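# Work the console per card, lever left at HOLD

## Task

Carry out steps 1 through 3 shown on the operating card and finish with the lever resting at HOLD. The task fails if the UNDER or OVER light turns on, if any control is forced too hard for too long, or if anything leaves the table. The console sits loose on the table; letting it rise or tilt visibly and then fall back costs points. A setting counts only if it stays put without the robot holding it. At the end, release everything and move the arm away.

## Robot and tools

Robot: a single FANUC CRX arm with six joints and a Robotiq two-finger gripper (140 mm max opening). There is only one arm, so every command row covers that arm alone.

Frame: all positions in results are in the scene frame, in metres. Its origin is on the table surface straight under the arm base; +z is up, and +y is to the left when facing along +x. The base may be slightly tilted against the table. The reported hand position (end_effector_position, plus end_effector_quat_wxyz as w,x,y,z) is the point between the finger pads when they are shut; it gets less accurate at long reach. Fingers point along the gripper's +z and open and close along its y. Closed fingertips extend about 33 mm past that point, fully open ones about 9 mm. Closing pushes the tips roughly 24 mm further out, so keep that clearance above surfaces.

execute_actions takes "actions", a list holding at most one item, and an optional "pictures" boolean (pictures come by default). An empty list just reports the state. A move item is {"rows": [[...]], "steps": n}: 1 to 15 rows, n from 1 to 15 (default 15), each step lasting 1/30 s. Row k is applied on step k; if rows run out, the last one repeats. A wait item is {"steps": n} with n up to 300; it counts from the previous result and your reply time eats into it. A refused call moves nothing.

Each row is exactly 9 numbers in this order: J1 waist, J2 shoulder, J3 elbow, J4 forearm roll, J5 wrist pitch, J6 wrist roll, then gripper position, gripper force_limit, gripper speed. The first six are absolute joint target angles in radians, in the same form as the Joint positions line, not offsets. Stated ranges: J1 -3.491 to 3.491, J2 -3.140 to 3.140, J3 -1.187 to 4.328, J4 -3.316 to 3.316, J5 -3.140 to 3.140, J6 -3.927 to 3.927. The true end may differ by up to 0.010. A target beyond an end by more than 0.010 and further out than the current angle is refused; a target past the real end gets clipped there, reported as "joint sent to its limit" (possibly about an earlier move). No such line does not prove there is room left.

The last three numbers are each in [-1, 1]. position: +1 fully open, about -0.8 pads touching, -1 closes until blocked. force_limit: about 14 N at -1, 60 N at 0, 107 N at +1 (for parts up to 40 mm). speed: about 30 mm/s at -1, 140 at 0, 250 at +1.

Motion limits: target speed caps of 2.62 rad/s (J1, J2), 3.14 (J3), 3.93 (J4-J6), with 0.5 s to accelerate, joints synchronised. Each step the target stays within 0.805 rad (J1, J2), 0.966 (J3), 1.21 (J4-J6) of the measured angle, and targets are pulled back if they would shift the hand more than 70 mm. So big moves need several calls. Between calls the arm keeps heading to the last row sent until it nearly stops or a step is HELD; after that only a new action pushes further.

Result lines: Joint positions and Joint velocities in column order (rad, rad/s); position_measured in counts (3 fully open, 230 pads together, non-linear); object_status 0 moving, 1 blocked while opening, 2 blocked while closing (a grip), 3 reached target or pads met. Fingers stopped on an object stay put until position changes by at least 0.01; to squeeze harder raise force_limit and toggle position between -1 and -0.98. HELD marks steps whose row was partly or wholly not sent. "joint command not followed" means the clearance check altered targets (mounts count as arm). Flange force is the estimated outside force on the gripper, noisy, larger during acceleration, "no reading" near singular poses. MOTOR HOT warns of heating from sustained load; reaching the limit brakes the arm (OVER-TEMPERATURE FAULT).

Faults: joint contact torque reaching its load limit (150 N m for J1-J3, 37.6 for J4-J6, held weight included) or any outside force of 150 N stops the arm for 10 s and drops the rest of the call. Press controls gently and briefly, do not lift or tip the console, avoid slams and drops, and never knock items off the table.

Other tools: zoom_image with "camera" (cam_head_left 896x504, cam_head_right 896x504, cam_wrist 504x504) and "region" [x0, y0, x1, y1] in pixels from the top-left, at most 504 by 504, gives a closer view of the latest image. show_instructions (no arguments) shows the operating card images. read_manual returns licence texts only. finished_scene with "scene" ends that scene irreversibly and grades it; call it only after the lever sits at HOLD, no warning light is on, and the gripper is open and clear.

Typical order: look and read the card, zoom on the console, approach above a control, descend carefully, act with modest force, check lights and lever, release, retreat, then finish.

Each tool is called after "Emit:" in YAML: its name, and indented under it one key for each argument.

## Session

Emit:
show_instructions:

Emit:
execute_actions:
  actions: []

Reference images for this scene: operating card.

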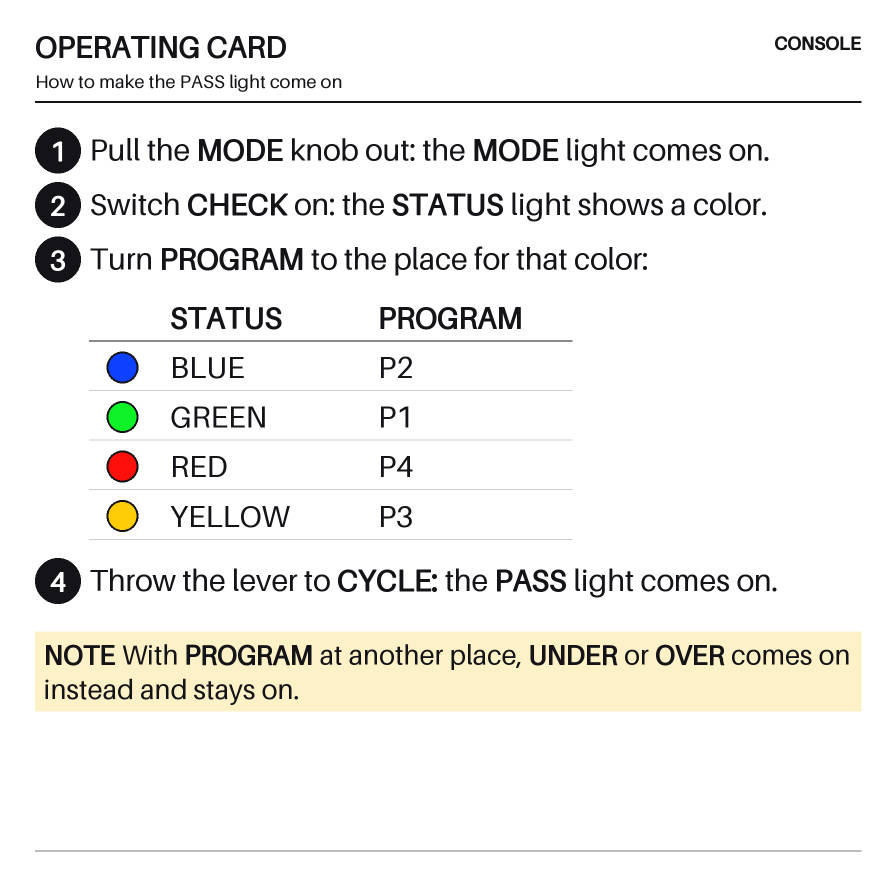

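Scene clock: 0.00 s of 7200.00 s.
end_effector_position=(+0.4702, +0.2121, +0.3491) position_measured=3 object_status=3 end_effector_quat_wxyz=(+0.040, -0.406, +0.913, -0.033)
Joint positions: [ 1.287  0.144 -0.753  1.114 -1.389 -2.674]
Joint velocities: [0.    0.    0.    0.001 0.001 0.001]
Flange force (N, the push that the arm receives, along the gripper's own x y z axes): no reading
camera_calibration (this result's frames):
cam_wrist: T_world_to_cam=[[-0.862551, 0.490187, -0.12539, 0.344638], [0.417184, 0.829231, 0.371931, -0.490132], [0.286293, 0.268499, -0.919752, 0.312241], [0, 0, 0, 1]] pos_world=[0.412351, 0.153659, 0.512695]

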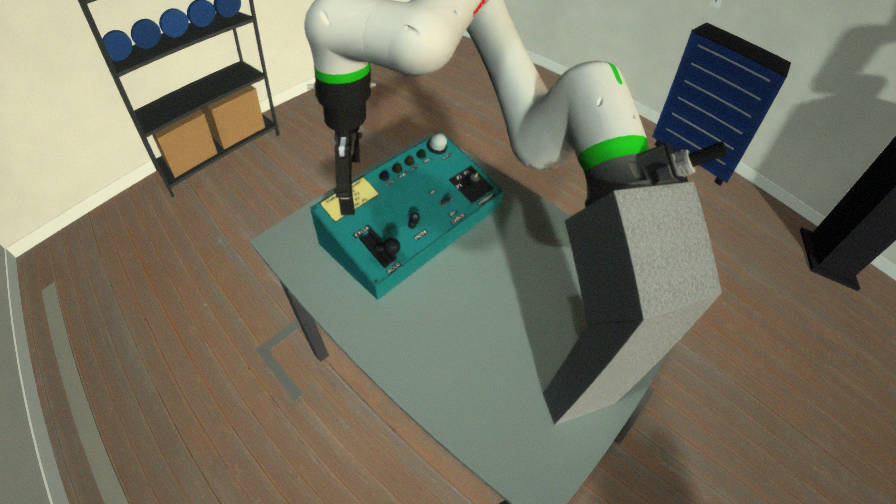

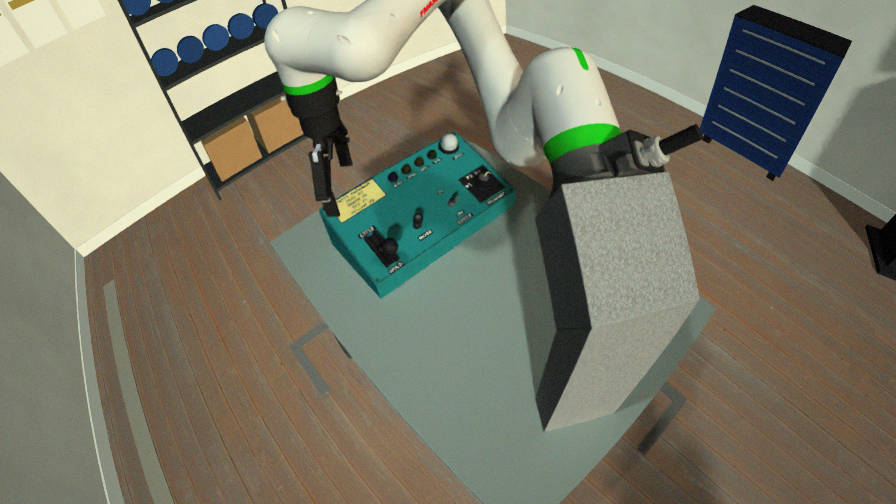

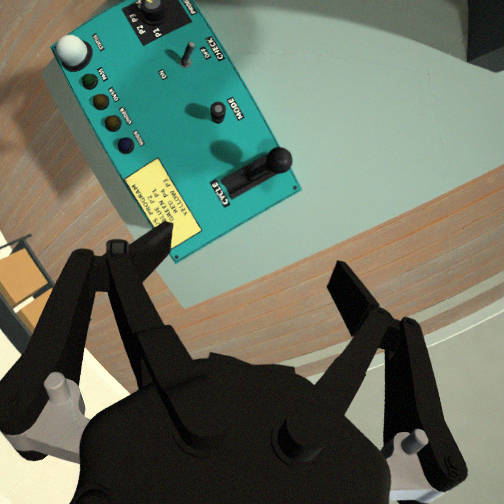

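Emit:
execute_actions:
  actions:
    - {"rows":[[0.67,-0.14,-0.798,-1.369,1.037,-1.75,-0.1,-0.3,0]]}
  pictures: false

Emit:
zoom_image:
  camera: "cam_head_left"
  region: [300,120,510,310]

Emit:
execute_actions:
  actions:
    - {"steps":90}

Scene clock: 7.63 s of 7200.00 s.
end_effector_position=(+0.3272, +0.2359, +0.2830) position_measured=106 object_status=0 end_effector_quat_wxyz=(-0.157, -0.364, +0.898, +0.190)
Joint positions: [ 1.093  0.055 -0.767  0.684 -0.96  -2.384]
Joint velocities: [-0.477 -0.218 -0.035 -1.247  1.244  0.706]
Flange force (N, the push that the arm receives, along the gripper's own x y z axes): [3.1 -0.7 1.7]
Steps of this call (steps 1 to 90: nothing new was sent; then 4.13 s passed at rest; steps 91 to 105: all 15 steps of this action). Readings (joint positions | what the end effector reports):
91: [1.287 0.144 -0.753 1.113 -1.389 -2.674] | position_measured=3 object_status=0
92: [1.284 0.143 -0.753 1.107 -1.383 -2.669] | position_measured=8 object_status=0
94: [1.265 0.134 -0.754 1.069 -1.345 -2.640] | position_measured=23 object_status=0
98: [1.202 0.105 -0.759 0.941 -1.217 -2.546] | position_measured=53 object_status=0
105: the state above

Region (300, 120, 510, 310) of cam_head_left's 896x504 image, scaled by 2.400, with more detail than that image has; it fills the top 456 rows of this view, and the rest is white.

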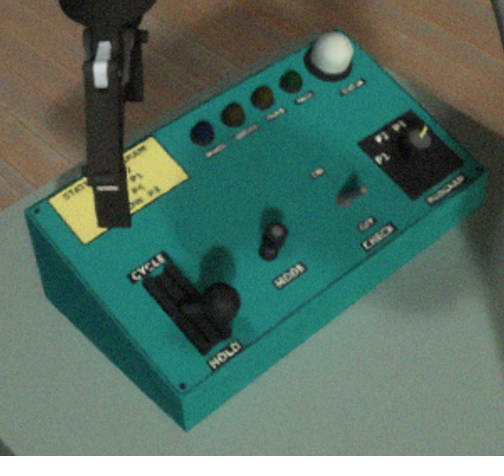

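Scene clock: 10.63 s of 7200.00 s.
end_effector_position=(+0.4425, +0.0289, +0.1922) position_measured=141 object_status=3 end_effector_quat_wxyz=(+0.141, +0.692, +0.694, +0.139)
Joint positions: [ 0.67  -0.14  -0.798 -1.369  1.037 -1.75 ]
Joint velocities: [-0.     0.001  0.001 -0.002  0.     0.   ]
Flange force (N, the push that the arm receives, along the gripper's own x y z axes): [-11.0 1.6 -3.6]
Steps of this call (steps 1 to 75: the robot went on to your last target; steps 76 to 90: nothing new was sent). Readings (joint positions | what the end effector reports):
1: [1.077 0.048 -0.768 0.640 -0.916 -2.360] | position_measured=114 object_status=0
2: [1.061 0.040 -0.769 0.595 -0.871 -2.335] | position_measured=121 object_status=0
4: [1.028 0.025 -0.772 0.499 -0.775 -2.286] | position_measured=137 object_status=0
8: [0.967 -0.003 -0.776 0.296 -0.572 -2.195] | position_measured=141 object_status=0
90: the state above
The arm was judged still, so your last target was given up. Only a new action makes it travel on or press farther. Fingers that are still opening or closing keep moving.
camera_calibration (this result's frames):
cam_wrist: T_world_to_cam=[[0.907875, 0.221203, 0.356135, -0.477355], [0.0610107, -0.910143, 0.409777, -0.0676958], [0.414777, -0.350298, -0.839792, 0.170654], [0, 0, 0, 1]] pos_world=[0.366725, 0.103759, 0.341057]

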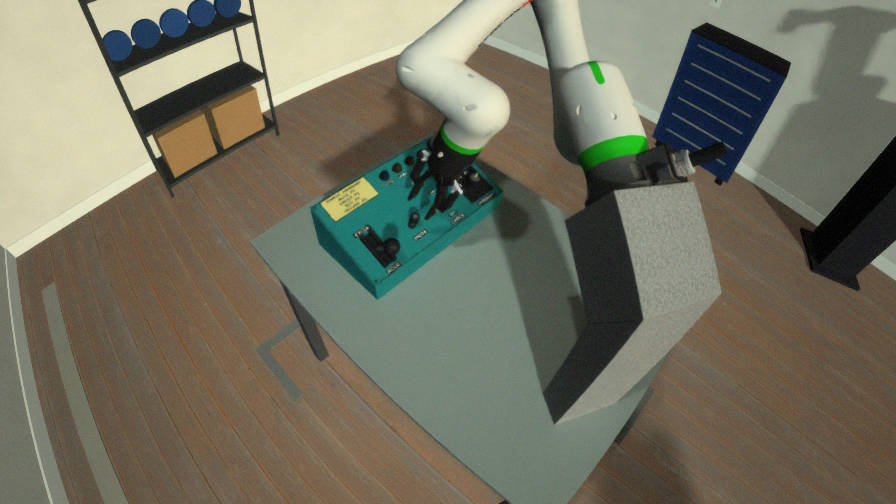

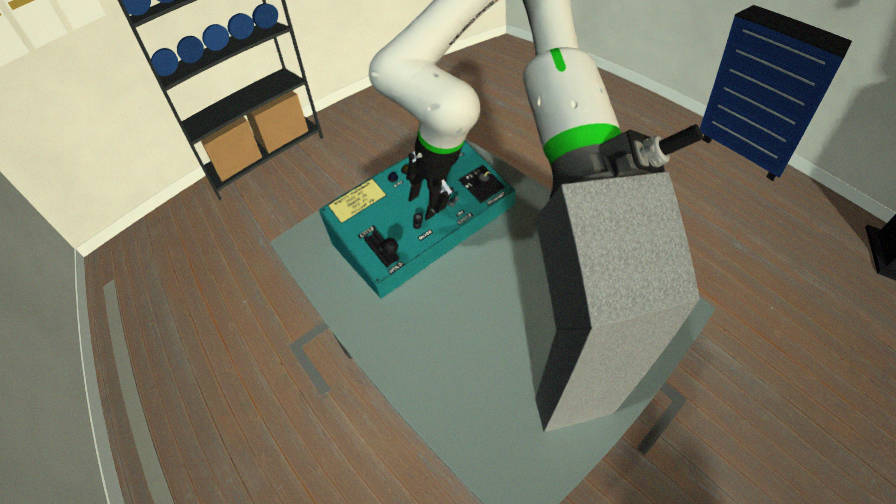

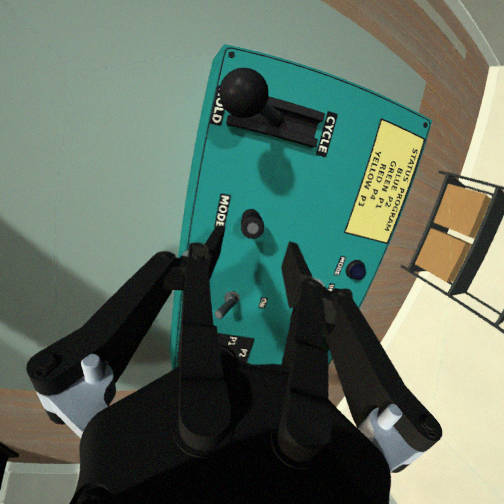

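Emit:
execute_actions:
  actions:
    - {"rows":[[0.5515,0.036,-0.718,-1.215,0.97,-1.895,-0.3,-0.3,-0.7]]}

Emit:
zoom_image:
  camera: "cam_wrist"
  region: [180,180,340,320]

Scene clock: 16.63 s of 7200.00 s.
end_effector_position=(+0.4627, +0.0365, +0.1362) position_measured=167 object_status=3 end_effector_quat_wxyz=(+0.139, +0.693, +0.693, +0.142)
Joint positions: [ 0.552  0.035 -0.718 -1.216  0.97  -1.894]
Joint velocities: [-0.004  0.007  0.004  0.009 -0.004 -0.007]
Flange force (N, the push that the arm receives, along the gripper's own x y z axes): [-12.1 -0.8 -2.6]
Steps of this call (steps 1 to 90: nothing new was sent; then 2.50 s passed at rest; steps 91 to 105: all 15 steps of this action). Readings (joint positions | what the end effector reports):
91: [0.670 -0.140 -0.798 -1.369 1.037 -1.750] | position_measured=141 object_status=0
92: [0.667 -0.136 -0.797 -1.366 1.036 -1.753] | position_measured=143 object_status=0
94: [0.650 -0.111 -0.785 -1.343 1.026 -1.774] | position_measured=150 object_status=0
98: [0.584 -0.012 -0.740 -1.257 0.989 -1.855] | position_measured=164 object_status=0
105: the state above
camera_calibration (this result's frames):
cam_wrist: T_world_to_cam=[[0.908216, 0.216411, 0.358204, -0.477738], [0.0590181, -0.913596, 0.402317, -0.0370113], [0.414319, -0.34425, -0.842515, 0.118317], [0, 0, 0, 1]] pos_world=[0.387053, 0.110305, 0.285701]

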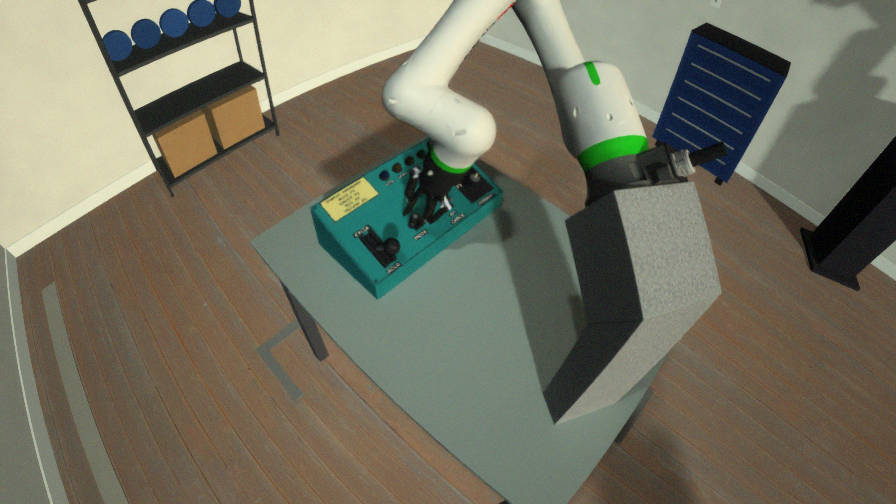

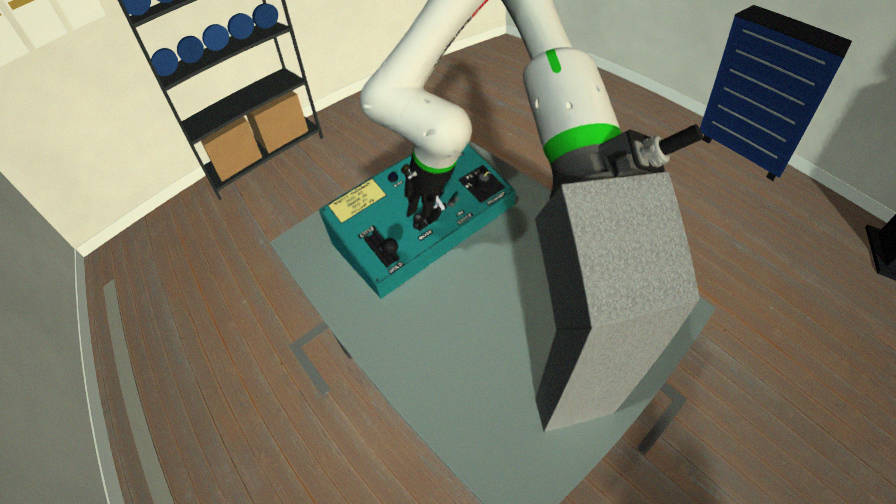

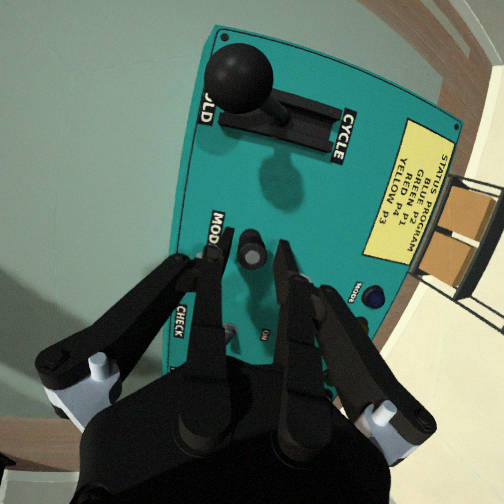

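Region (180, 180, 340, 320) of cam_wrist's 504x504 image, scaled by 3.150, with more detail than that image has; it fills the top 441 rows of this view, and the rest is white.

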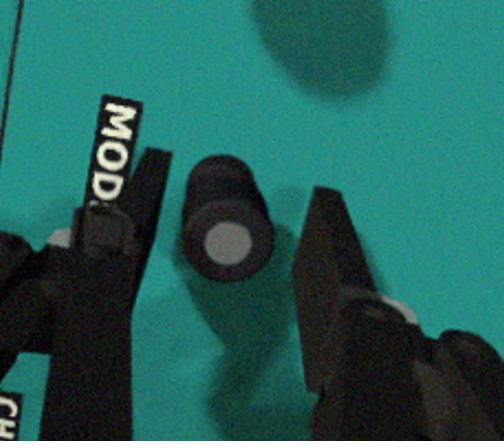

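Emit:
execute_actions:
  actions:
    - {"rows":[[0.5515,0.036,-0.717,-1.215,0.97,-1.895,-1,-0.3,-0.4]]}
  pictures: false

Emit:
execute_actions:
  actions:
    - {"rows":[[0.57,0.007,-0.7305,-1.241,0.977,-1.871,-1,-0.3,-0.4]],"steps":12}

Scene clock: 25.40 s of 7200.00 s.
end_effector_position=(+0.4631, +0.0367, +0.1359) position_measured=195 object_status=2 end_effector_quat_wxyz=(+0.139, +0.693, +0.693, +0.142)
Joint positions: [ 0.551  0.036 -0.717 -1.215  0.97  -1.895]
Joint velocities: [-0.    -0.001  0.001  0.001 -0.     0.   ]
Flange force (N, the push that the arm receives, along the gripper's own x y z axes): [-10.0 -30.6 -19.1]
Steps of this call (steps 1 to 15: the robot went on to your last target; steps 16 to 90: nothing new was sent; then 5.27 s passed at rest; steps 91 to 105: all 15 steps of this action). Readings (joint positions | what the end effector reports):
91: [0.552 0.036 -0.718 -1.215 0.970 -1.895] | position_measured=167 object_status=0
92: [0.551 0.036 -0.718 -1.215 0.970 -1.895] | position_measured=170 object_status=0
94: [0.551 0.036 -0.717 -1.215 0.970 -1.895] | position_measured=181 object_status=0
98: [0.551 0.036 -0.717 -1.216 0.970 -1.895] | position_measured=195 object_status=0
105: the state above

Scene clock: 25.80 s of 7200.00 s.
end_effector_position=(+0.4604, +0.0362, +0.1455) position_measured=195 object_status=2 end_effector_quat_wxyz=(+0.139, +0.693, +0.693, +0.142)
Joint positions: [ 0.57   0.007 -0.73  -1.241  0.977 -1.871]
Joint velocities: [ 0.002 -0.003 -0.003 -0.002 -0.     0.001]
Flange force (N, the push that the arm receives, along the gripper's own x y z axes): [5.5 -39.3 -11.5]
Steps of this call (steps 1 to 12: all 12 steps of this action). Readings (joint positions | what the end effector reports):
1: [0.552 0.036 -0.717 -1.215 0.970 -1.895] | position_measured=195 object_status=2
2: [0.554 0.032 -0.718 -1.218 0.971 -1.892] | position_measured=195 object_status=2
4: [0.563 0.018 -0.725 -1.230 0.974 -1.881] | position_measured=195 object_status=2
8: [0.569 0.009 -0.730 -1.239 0.976 -1.873] | position_measured=195 object_status=2
12: the state above
camera_calibration (this result's frames):
cam_wrist: T_world_to_cam=[[0.908209, 0.216284, 0.358297, -0.478857], [0.05906, -0.91378, 0.401894, -0.0408415], [0.414328, -0.343843, -0.842677, 0.127033], [0, 0, 0, 1]] pos_world=[0.384681, 0.109929, 0.295035]

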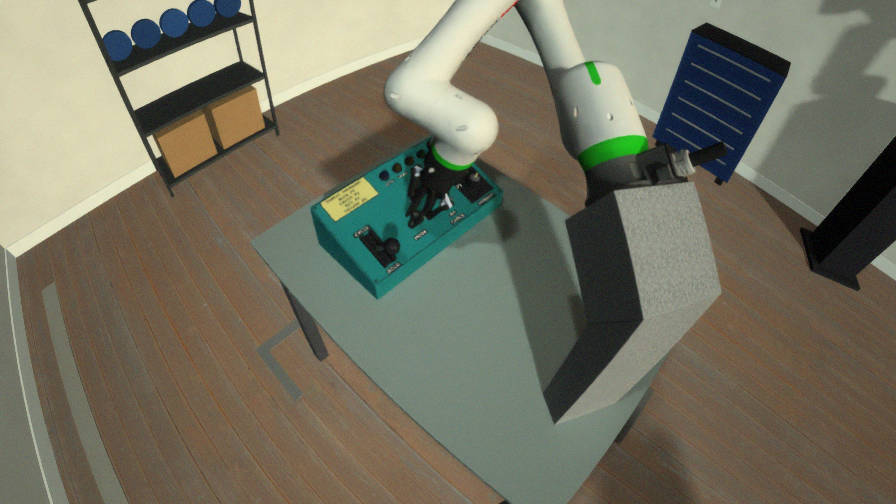

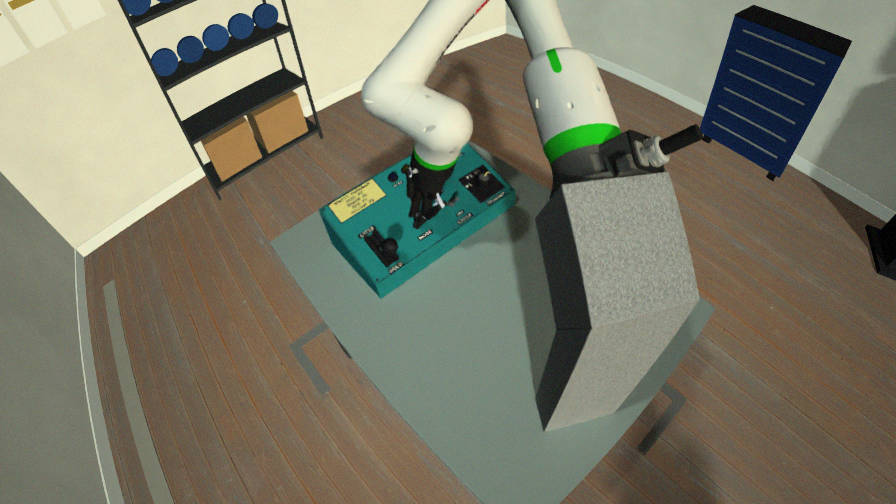

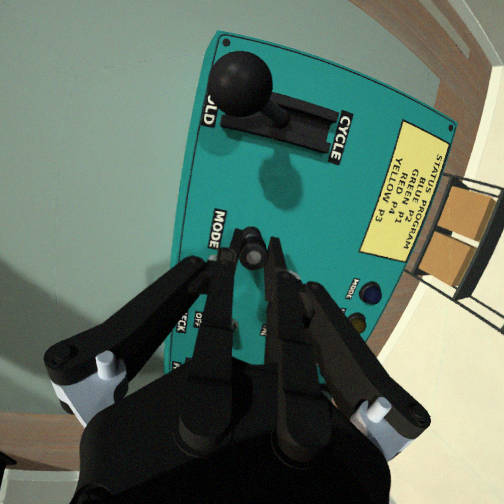

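Emit:
execute_actions:
  actions:
    - {"rows":[[0.577,-0.004,-0.7385,-1.251,0.979,-1.862,-1,-0.3,-0.4]],"steps":10}
  pictures: false

Emit:
execute_actions:
  actions:
    - {"rows":[[0.577,-0.004,-0.7385,-1.251,0.979,-1.862,-0.1,-0.3,0]],"steps":10}

Scene clock: 31.07 s of 7200.00 s.
end_effector_position=(+0.4576, +0.0360, +0.1490) position_measured=195 object_status=2 end_effector_quat_wxyz=(+0.138, +0.692, +0.694, +0.142)
Joint positions: [ 0.577 -0.004 -0.738 -1.25   0.979 -1.862]
Joint velocities: [ 0.002 -0.002 -0.003 -0.004  0.     0.003]
Flange force (N, the push that the arm receives, along the gripper's own x y z axes): [6.8 -5.4 -8.4]
Steps of this call (steps 1 to 15: the robot went on to your last target; steps 16 to 90: nothing new was sent; then 1.93 s passed at rest; steps 91 to 100: all 10 steps of this action). Readings (joint positions | what the end effector reports):
91: [0.570 0.007 -0.731 -1.241 0.977 -1.871] | position_measured=195 object_status=2
92: [0.572 0.004 -0.732 -1.243 0.978 -1.869] | position_measured=195 object_status=2
94: [0.575 -0.001 -0.736 -1.247 0.978 -1.865] | position_measured=195 object_status=2
98: [0.577 -0.003 -0.738 -1.250 0.979 -1.863] | position_measured=195 object_status=2
100: the state above

Scene clock: 31.40 s of 7200.00 s.
end_effector_position=(+0.4573, +0.0359, +0.1491) position_measured=141 object_status=0 end_effector_quat_wxyz=(+0.138, +0.692, +0.694, +0.142)
Joint positions: [ 0.577 -0.004 -0.738 -1.251  0.979 -1.862]
Joint velocities: [-0.001  0.001 -0.    -0.    -0.001 -0.001]
Flange force (N, the push that the arm receives, along the gripper's own x y z axes): [-7.1 -0.9 -3.9]
Steps of this call (steps 1 to 10: all 10 steps of this action). Readings (joint positions | what the end effector reports):
1: [0.577 -0.004 -0.738 -1.250 0.979 -1.862] | position_measured=195 object_status=0
2: [0.577 -0.004 -0.738 -1.250 0.980 -1.862] | position_measured=195 object_status=0
4: [0.577 -0.004 -0.738 -1.251 0.980 -1.862] | position_measured=176 object_status=0
8: [0.577 -0.004 -0.738 -1.251 0.979 -1.862] | position_measured=145 object_status=0
10: the state above
camera_calibration (this result's frames):
cam_wrist: T_world_to_cam=[[0.908439, 0.21848, 0.356378, -0.477127], [0.0621686, -0.913676, 0.401662, -0.0437902], [0.413369, -0.34273, -0.843601, 0.13169], [0, 0, 0, 1]] pos_world=[0.381726, 0.109366, 0.29872]

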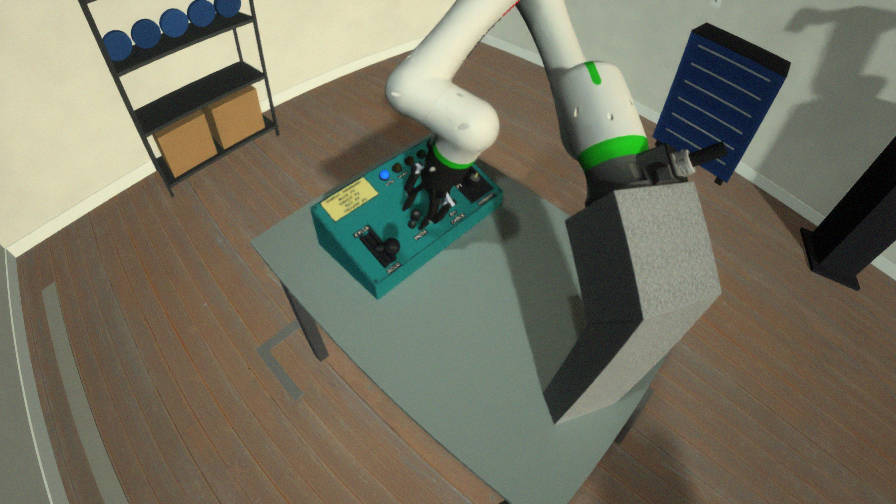

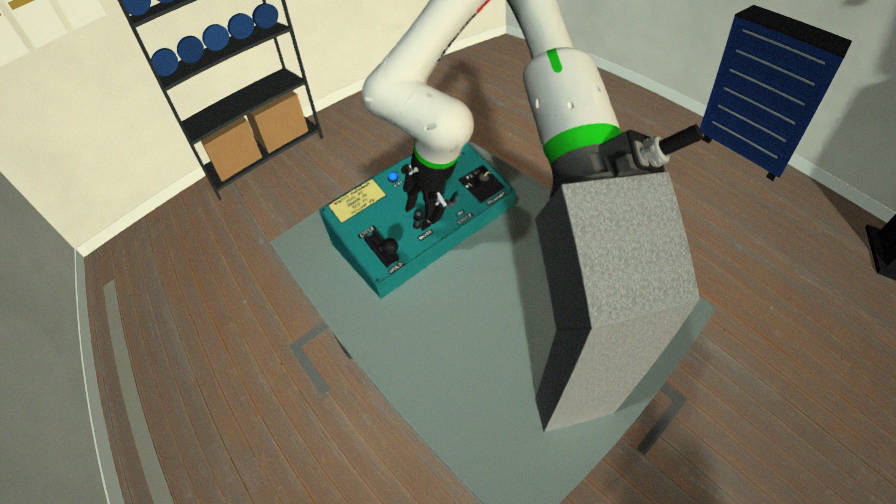

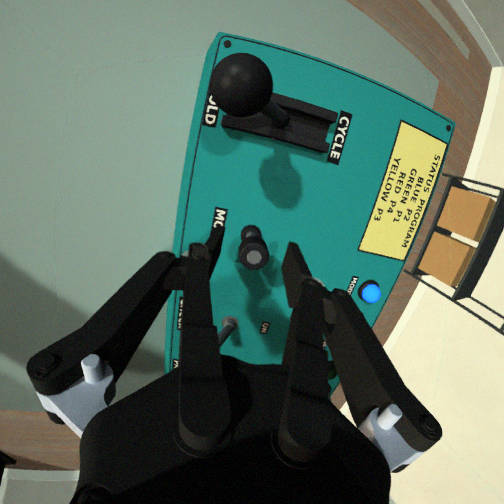

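Emit:
execute_actions:
  actions:
    - {"rows":[[0.67,-0.14,-0.798,-1.369,1.03,-1.75,-0.1,-0.3,0]],"steps":12}
  pictures: false

Emit:
execute_actions:
  actions:
    - {"rows":[[0.22,-0.527,-0.839,-1.406,0.576,-1.4,0.5,-0.3,0]]}
  pictures: false

Emit:
execute_actions:
  actions:
    - {"steps":8}
  pictures: false

Emit:
execute_actions:
  actions:
    - {"rows":[[0.213,-0.32,-0.773,-1.202,0.607,-1.64,0.5,-0.3,0]]}

Emit:
execute_actions:
  actions:
    - {"rows":[[0.213,-0.32,-0.773,-1.202,0.607,-1.64,-0.4,-0.6,0.3]]}

Scene clock: 40.83 s of 7200.00 s.
end_effector_position=(+0.4424, +0.0314, +0.1915) position_measured=141 object_status=3 end_effector_quat_wxyz=(+0.138, +0.692, +0.695, +0.141)
Joint positions: [ 0.669 -0.138 -0.797 -1.367  1.029 -1.752]
Joint velocities: [ 0.016 -0.021 -0.009 -0.018  0.009  0.02 ]
Flange force (N, the push that the arm receives, along the gripper's own x y z axes): [-9.3 0.1 -7.5]
Steps of this call (steps 1 to 15: the robot went on to your last target; steps 16 to 90: nothing new was sent; then 6.03 s passed at rest; steps 91 to 102: all 12 steps of this action). Readings (joint positions | what the end effector reports):
91: [0.577 -0.004 -0.739 -1.251 0.979 -1.862] | position_measured=141 object_status=3
92: [0.580 -0.008 -0.740 -1.255 0.980 -1.858] | position_measured=141 object_status=3
94: [0.597 -0.033 -0.751 -1.277 0.990 -1.838] | position_measured=141 object_status=3
98: [0.653 -0.115 -0.787 -1.347 1.020 -1.771] | position_measured=141 object_status=3
102: the state above

Scene clock: 41.33 s of 7200.00 s.
end_effector_position=(+0.4545, -0.0645, +0.1844) position_measured=66 object_status=0 end_effector_quat_wxyz=(+0.135, +0.697, +0.691, +0.138)
Joint positions: [ 0.277 -0.478 -0.834 -1.401  0.634 -1.444]
Joint velocities: [-0.679 -0.579 -0.059 -0.056 -0.675  0.52 ]
Flange force (N, the push that the arm receives, along the gripper's own x y z axes): no reading
Steps of this call (steps 1 to 15: all 15 steps of this action). Readings (joint positions | what the end effector reports):
1: [0.669 -0.139 -0.797 -1.368 1.029 -1.751] | position_measured=141 object_status=0
2: [0.666 -0.143 -0.798 -1.369 1.026 -1.747] | position_measured=137 object_status=0
4: [0.641 -0.166 -0.801 -1.372 1.000 -1.726] | position_measured=122 object_status=0
8: [0.522 -0.270 -0.813 -1.382 0.879 -1.632] | position_measured=91 object_status=0
15: the state above

Scene clock: 41.60 s of 7200.00 s.
end_effector_position=(+0.4582, -0.0792, +0.1881) position_measured=66 object_status=3 end_effector_quat_wxyz=(+0.141, +0.694, +0.692, +0.141)
Joint positions: [ 0.221 -0.526 -0.839 -1.406  0.577 -1.4  ]
Joint velocities: [-0.009 -0.007 -0.    -0.    -0.006  0.004]
Flange force (N, the push that the arm receives, along the gripper's own x y z axes): no reading
Steps of this call (steps 1 to 8: the robot went on to your last target). Readings (joint positions | what the end effector reports):
1: [0.257 -0.496 -0.836 -1.403 0.613 -1.429] | position_measured=66 object_status=0
2: [0.241 -0.509 -0.837 -1.404 0.597 -1.416] | position_measured=66 object_status=3
4: [0.224 -0.524 -0.839 -1.406 0.580 -1.403] | position_measured=66 object_status=3
8: the state above

Scene clock: 42.10 s of 7200.00 s.
end_effector_position=(+0.4766, -0.0799, +0.1425) position_measured=66 object_status=3 end_effector_quat_wxyz=(+0.141, +0.693, +0.693, +0.140)
Joint positions: [ 0.213 -0.321 -0.773 -1.203  0.607 -1.639]
Joint velocities: [-0.001  0.009  0.003  0.014  0.002 -0.012]
Flange force (N, the push that the arm receives, along the gripper's own x y z axes): no reading
Steps of this call (steps 1 to 15: all 15 steps of this action). Readings (joint positions | what the end effector reports):
1: [0.220 -0.526 -0.839 -1.406 0.576 -1.400] | position_measured=66 object_status=3
2: [0.220 -0.523 -0.838 -1.402 0.577 -1.405] | position_measured=66 object_status=3
4: [0.219 -0.498 -0.828 -1.376 0.581 -1.435] | position_measured=66 object_status=3
8: [0.215 -0.391 -0.794 -1.271 0.597 -1.558] | position_measured=66 object_status=3
15: the state above
camera_calibration (this result's frames):
cam_wrist: T_world_to_cam=[[0.908286, 0.218383, 0.356828, -0.46706], [0.0586202, -0.910961, 0.408306, -0.147202], [0.414223, -0.349941, -0.840214, 0.0769903], [0, 0, 0, 1]] pos_world=[0.400962, -0.00515542, 0.291452]

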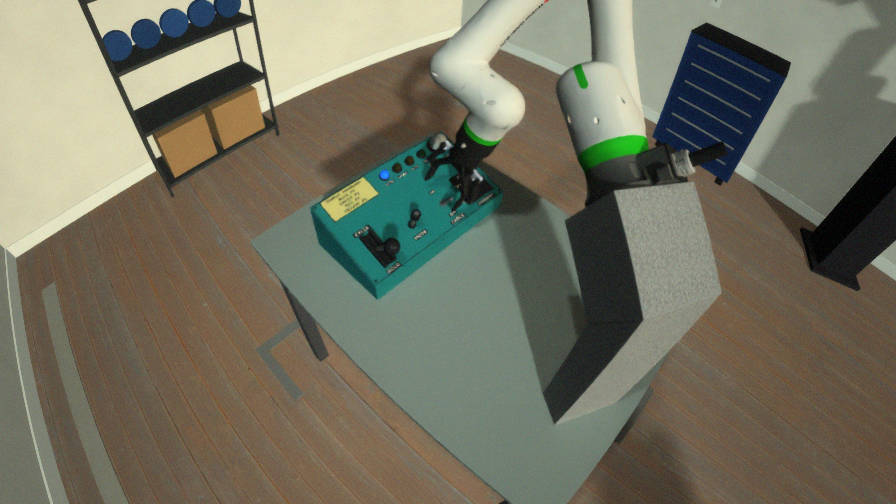

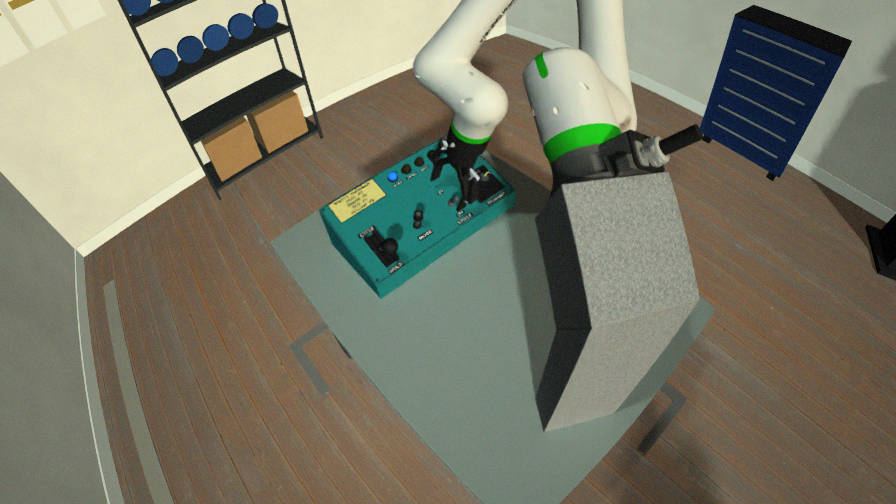

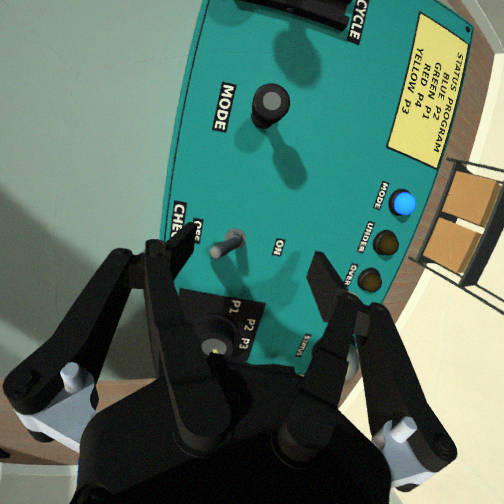

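Scene clock: 42.60 s of 7200.00 s.
end_effector_position=(+0.4767, -0.0799, +0.1423) position_measured=179 object_status=0 end_effector_quat_wxyz=(+0.141, +0.693, +0.693, +0.140)
Joint positions: [ 0.213 -0.32  -0.773 -1.202  0.607 -1.64 ]
Joint velocities: [ 0.001  0.001  0.     0.001 -0.     0.002]
Flange force (N, the push that the arm receives, along the gripper's own x y z axes): no reading
Steps of this call (steps 1 to 15: all 15 steps of this action). Readings (joint positions | what the end effector reports):
1: [0.213 -0.321 -0.773 -1.203 0.607 -1.639] | position_measured=66 object_status=0
2: [0.213 -0.320 -0.773 -1.202 0.607 -1.640] | position_measured=72 object_status=0
4: [0.213 -0.320 -0.773 -1.202 0.607 -1.640] | position_measured=91 object_status=0
8: [0.213 -0.320 -0.773 -1.202 0.607 -1.640] | position_measured=128 object_status=0
15: the state above
camera_calibration (this result's frames):
cam_wrist: T_world_to_cam=[[0.908258, 0.218443, 0.356862, -0.467076], [0.058671, -0.910963, 0.408295, -0.147126], [0.414277, -0.349899, -0.840205, 0.0767502], [0, 0, 0, 1]] pos_world=[0.401062, -0.0051419, 0.291239]

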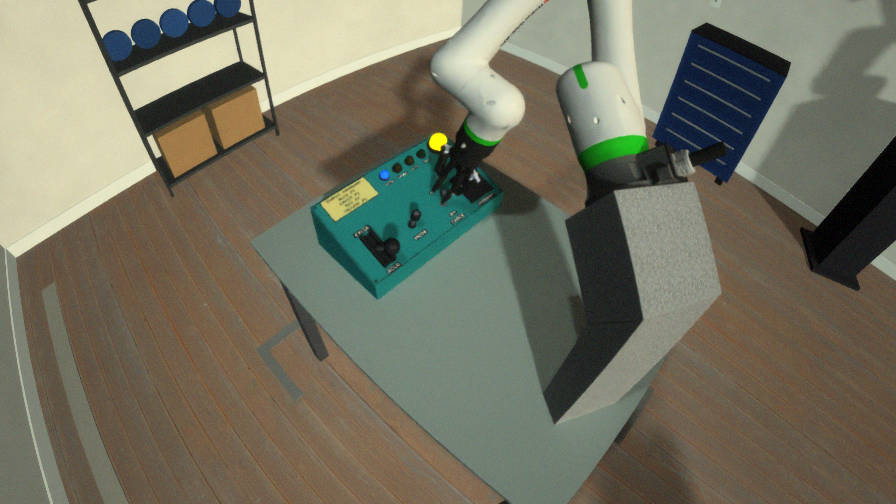

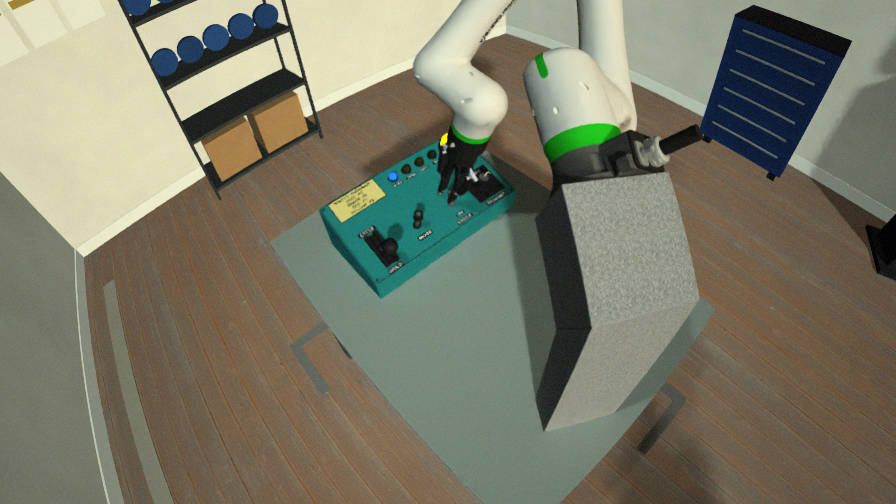

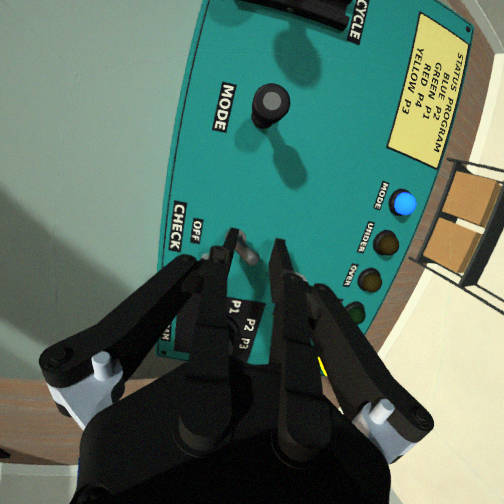

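Emit:
execute_actions:
  actions:
    - {"rows":[[0.22,-0.527,-0.839,-1.406,0.576,-1.4,0,-0.3,0]],"steps":13}
  pictures: false

Emit:
execute_actions:
  actions:
    - {"rows":[[0.04,-0.561,-0.81,-1.43,0.605,-1.31,0,-0.3,0]]}

Emit:
execute_actions:
  actions:
    - {"rows":[[0.018,-0.364,-0.743,-1.238,0.614,-1.53,0,-0.3,0]]}

Emit:
zoom_image:
  camera: "cam_wrist"
  region: [180,180,340,320]

Scene clock: 57.87 s of 7200.00 s.
end_effector_position=(+0.4585, -0.0795, +0.1877) position_measured=129 object_status=0 end_effector_quat_wxyz=(+0.142, +0.694, +0.692, +0.141)
Joint positions: [ 0.22  -0.525 -0.838 -1.404  0.576 -1.403]
Joint velocities: [ 0.002 -0.058 -0.018 -0.056 -0.008  0.066]
Flange force (N, the push that the arm receives, along the gripper's own x y z axes): no reading
Steps of this call (steps 1 to 15: the robot went on to your last target; steps 16 to 90: nothing new was sent; then 11.83 s passed at rest; steps 91 to 103: all 13 steps of this action). Readings (joint positions | what the end effector reports):
91: [0.213 -0.320 -0.773 -1.202 0.607 -1.640] | position_measured=179 object_status=0
92: [0.213 -0.324 -0.774 -1.206 0.607 -1.635] | position_measured=174 object_status=0
94: [0.214 -0.349 -0.782 -1.231 0.603 -1.606] | position_measured=159 object_status=0
98: [0.218 -0.457 -0.817 -1.337 0.587 -1.482] | position_measured=130 object_status=0
103: the state above

Scene clock: 58.37 s of 7200.00 s.
end_effector_position=(+0.4453, -0.1793, +0.1812) position_measured=129 object_status=3 end_effector_quat_wxyz=(+0.191, +0.705, +0.681, +0.051)
Joint positions: [ 0.042 -0.561 -0.81  -1.43   0.605 -1.311]
Joint velocities: [-0.02  -0.003  0.004 -0.002  0.004  0.012]
Flange force (N, the push that the arm receives, along the gripper's own x y z axes): no reading
Steps of this call (steps 1 to 15: all 15 steps of this action). Readings (joint positions | what the end effector reports):
1: [0.220 -0.526 -0.838 -1.405 0.576 -1.401] | position_measured=129 object_status=3
2: [0.216 -0.527 -0.838 -1.406 0.576 -1.398] | position_measured=129 object_status=3
4: [0.191 -0.533 -0.834 -1.410 0.581 -1.384] | position_measured=129 object_status=3
8: [0.102 -0.549 -0.820 -1.422 0.595 -1.341] | position_measured=129 object_status=3
15: the state above
camera_calibration (this result's frames):
cam_wrist: T_world_to_cam=[[0.940785, 0.208019, 0.267679, -0.430906], [0.020273, -0.822713, 0.568096, -0.247756], [0.338398, -0.529029, -0.778213, 0.078172], [0, 0, 0, 1]] pos_world=[0.383959, -0.07284, 0.316928]

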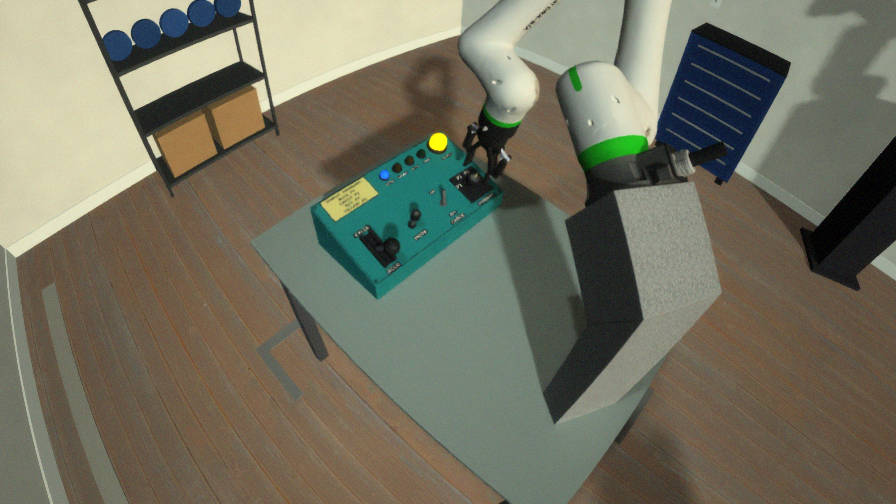

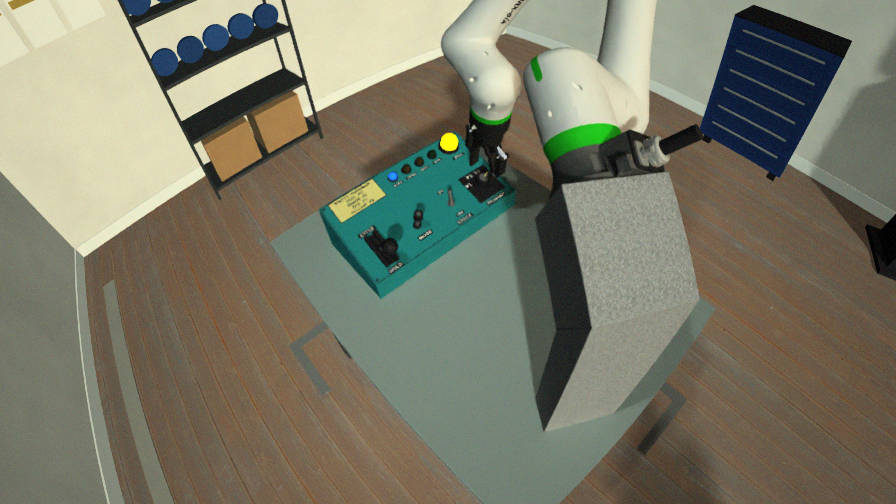

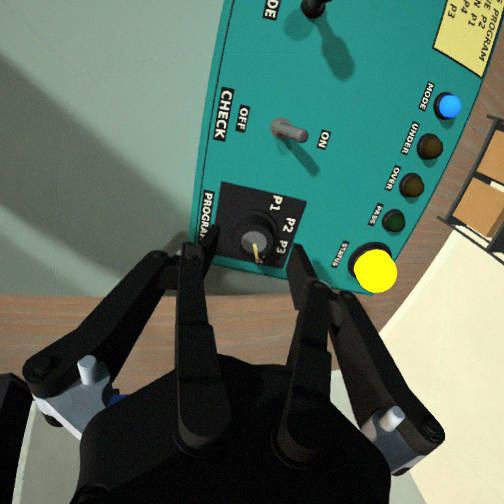

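Scene clock: 58.87 s of 7200.00 s.
end_effector_position=(+0.4604, -0.1905, +0.1351) position_measured=129 object_status=3 end_effector_quat_wxyz=(+0.191, +0.703, +0.683, +0.049)
Joint positions: [ 0.018 -0.365 -0.743 -1.239  0.614 -1.529]
Joint velocities: [-0.002  0.009  0.004  0.008  0.    -0.013]
Flange force (N, the push that the arm receives, along the gripper's own x y z axes): no reading
Steps of this call (steps 1 to 15: all 15 steps of this action). Readings (joint positions | what the end effector reports):
1: [0.041 -0.561 -0.810 -1.430 0.605 -1.311] | position_measured=129 object_status=3
2: [0.040 -0.557 -0.809 -1.426 0.605 -1.315] | position_measured=129 object_status=3
4: [0.036 -0.532 -0.800 -1.401 0.606 -1.344] | position_measured=129 object_status=3
8: [0.025 -0.427 -0.764 -1.299 0.611 -1.460] | position_measured=129 object_status=3
15: the state above
camera_calibration (this result's frames):
cam_wrist: T_world_to_cam=[[0.940545, 0.214135, 0.263669, -0.428574], [0.0270398, -0.82099, 0.570301, -0.234184], [0.338592, -0.529264, -0.777968, 0.0310774], [0, 0, 0, 1]] pos_world=[0.398903, -0.0840419, 0.270735]

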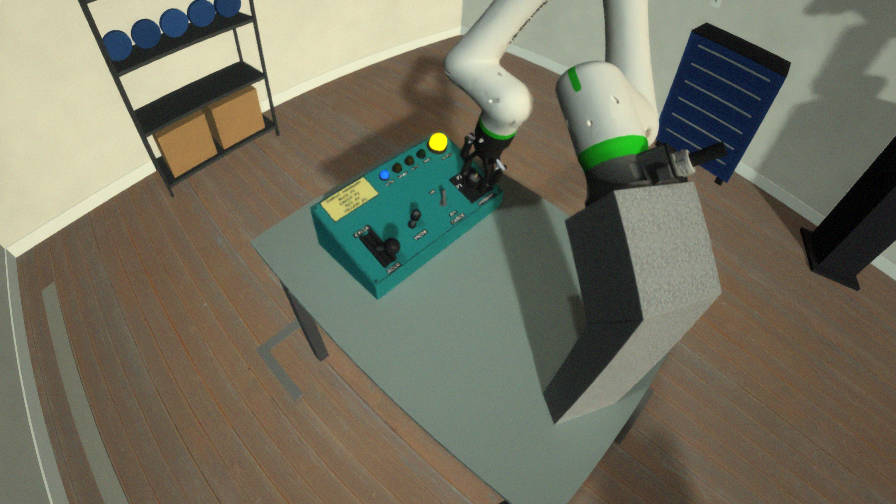

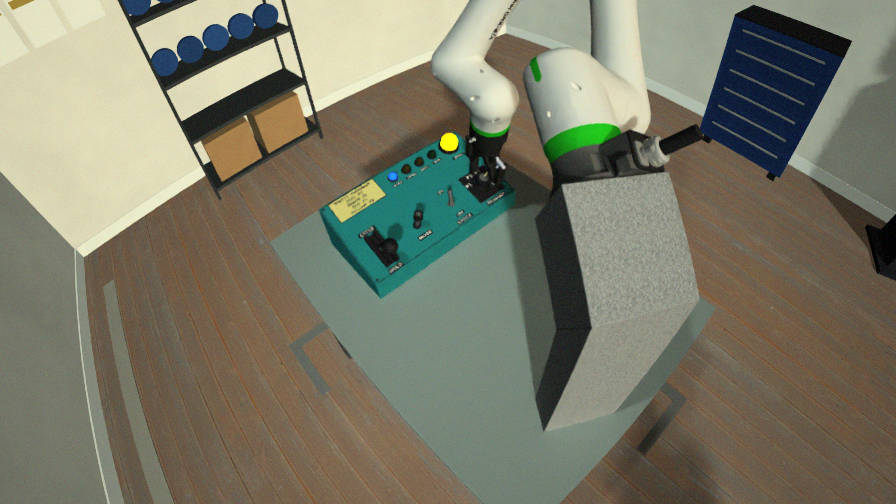

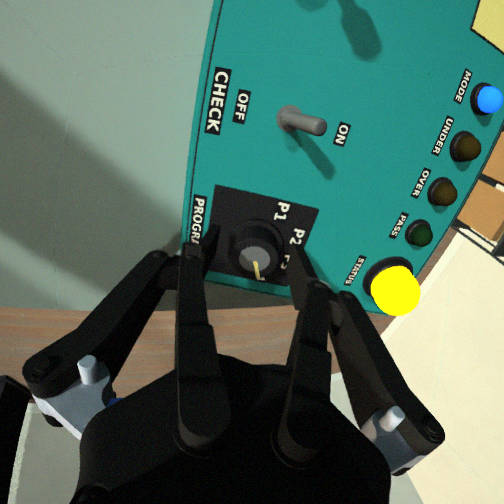

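Region (180, 180, 340, 320) of cam_wrist's 504x504 image, scaled by 3.150, with more detail than that image has; it fills the top 441 rows of this view, and the rest is white.

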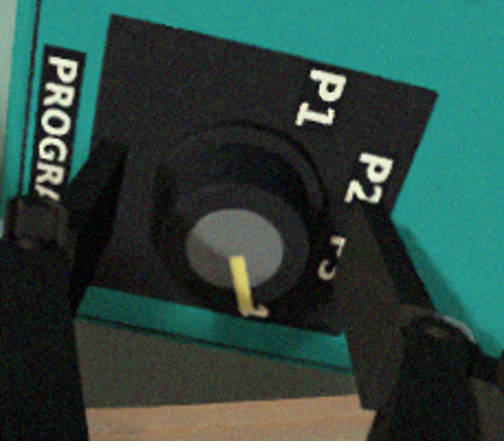

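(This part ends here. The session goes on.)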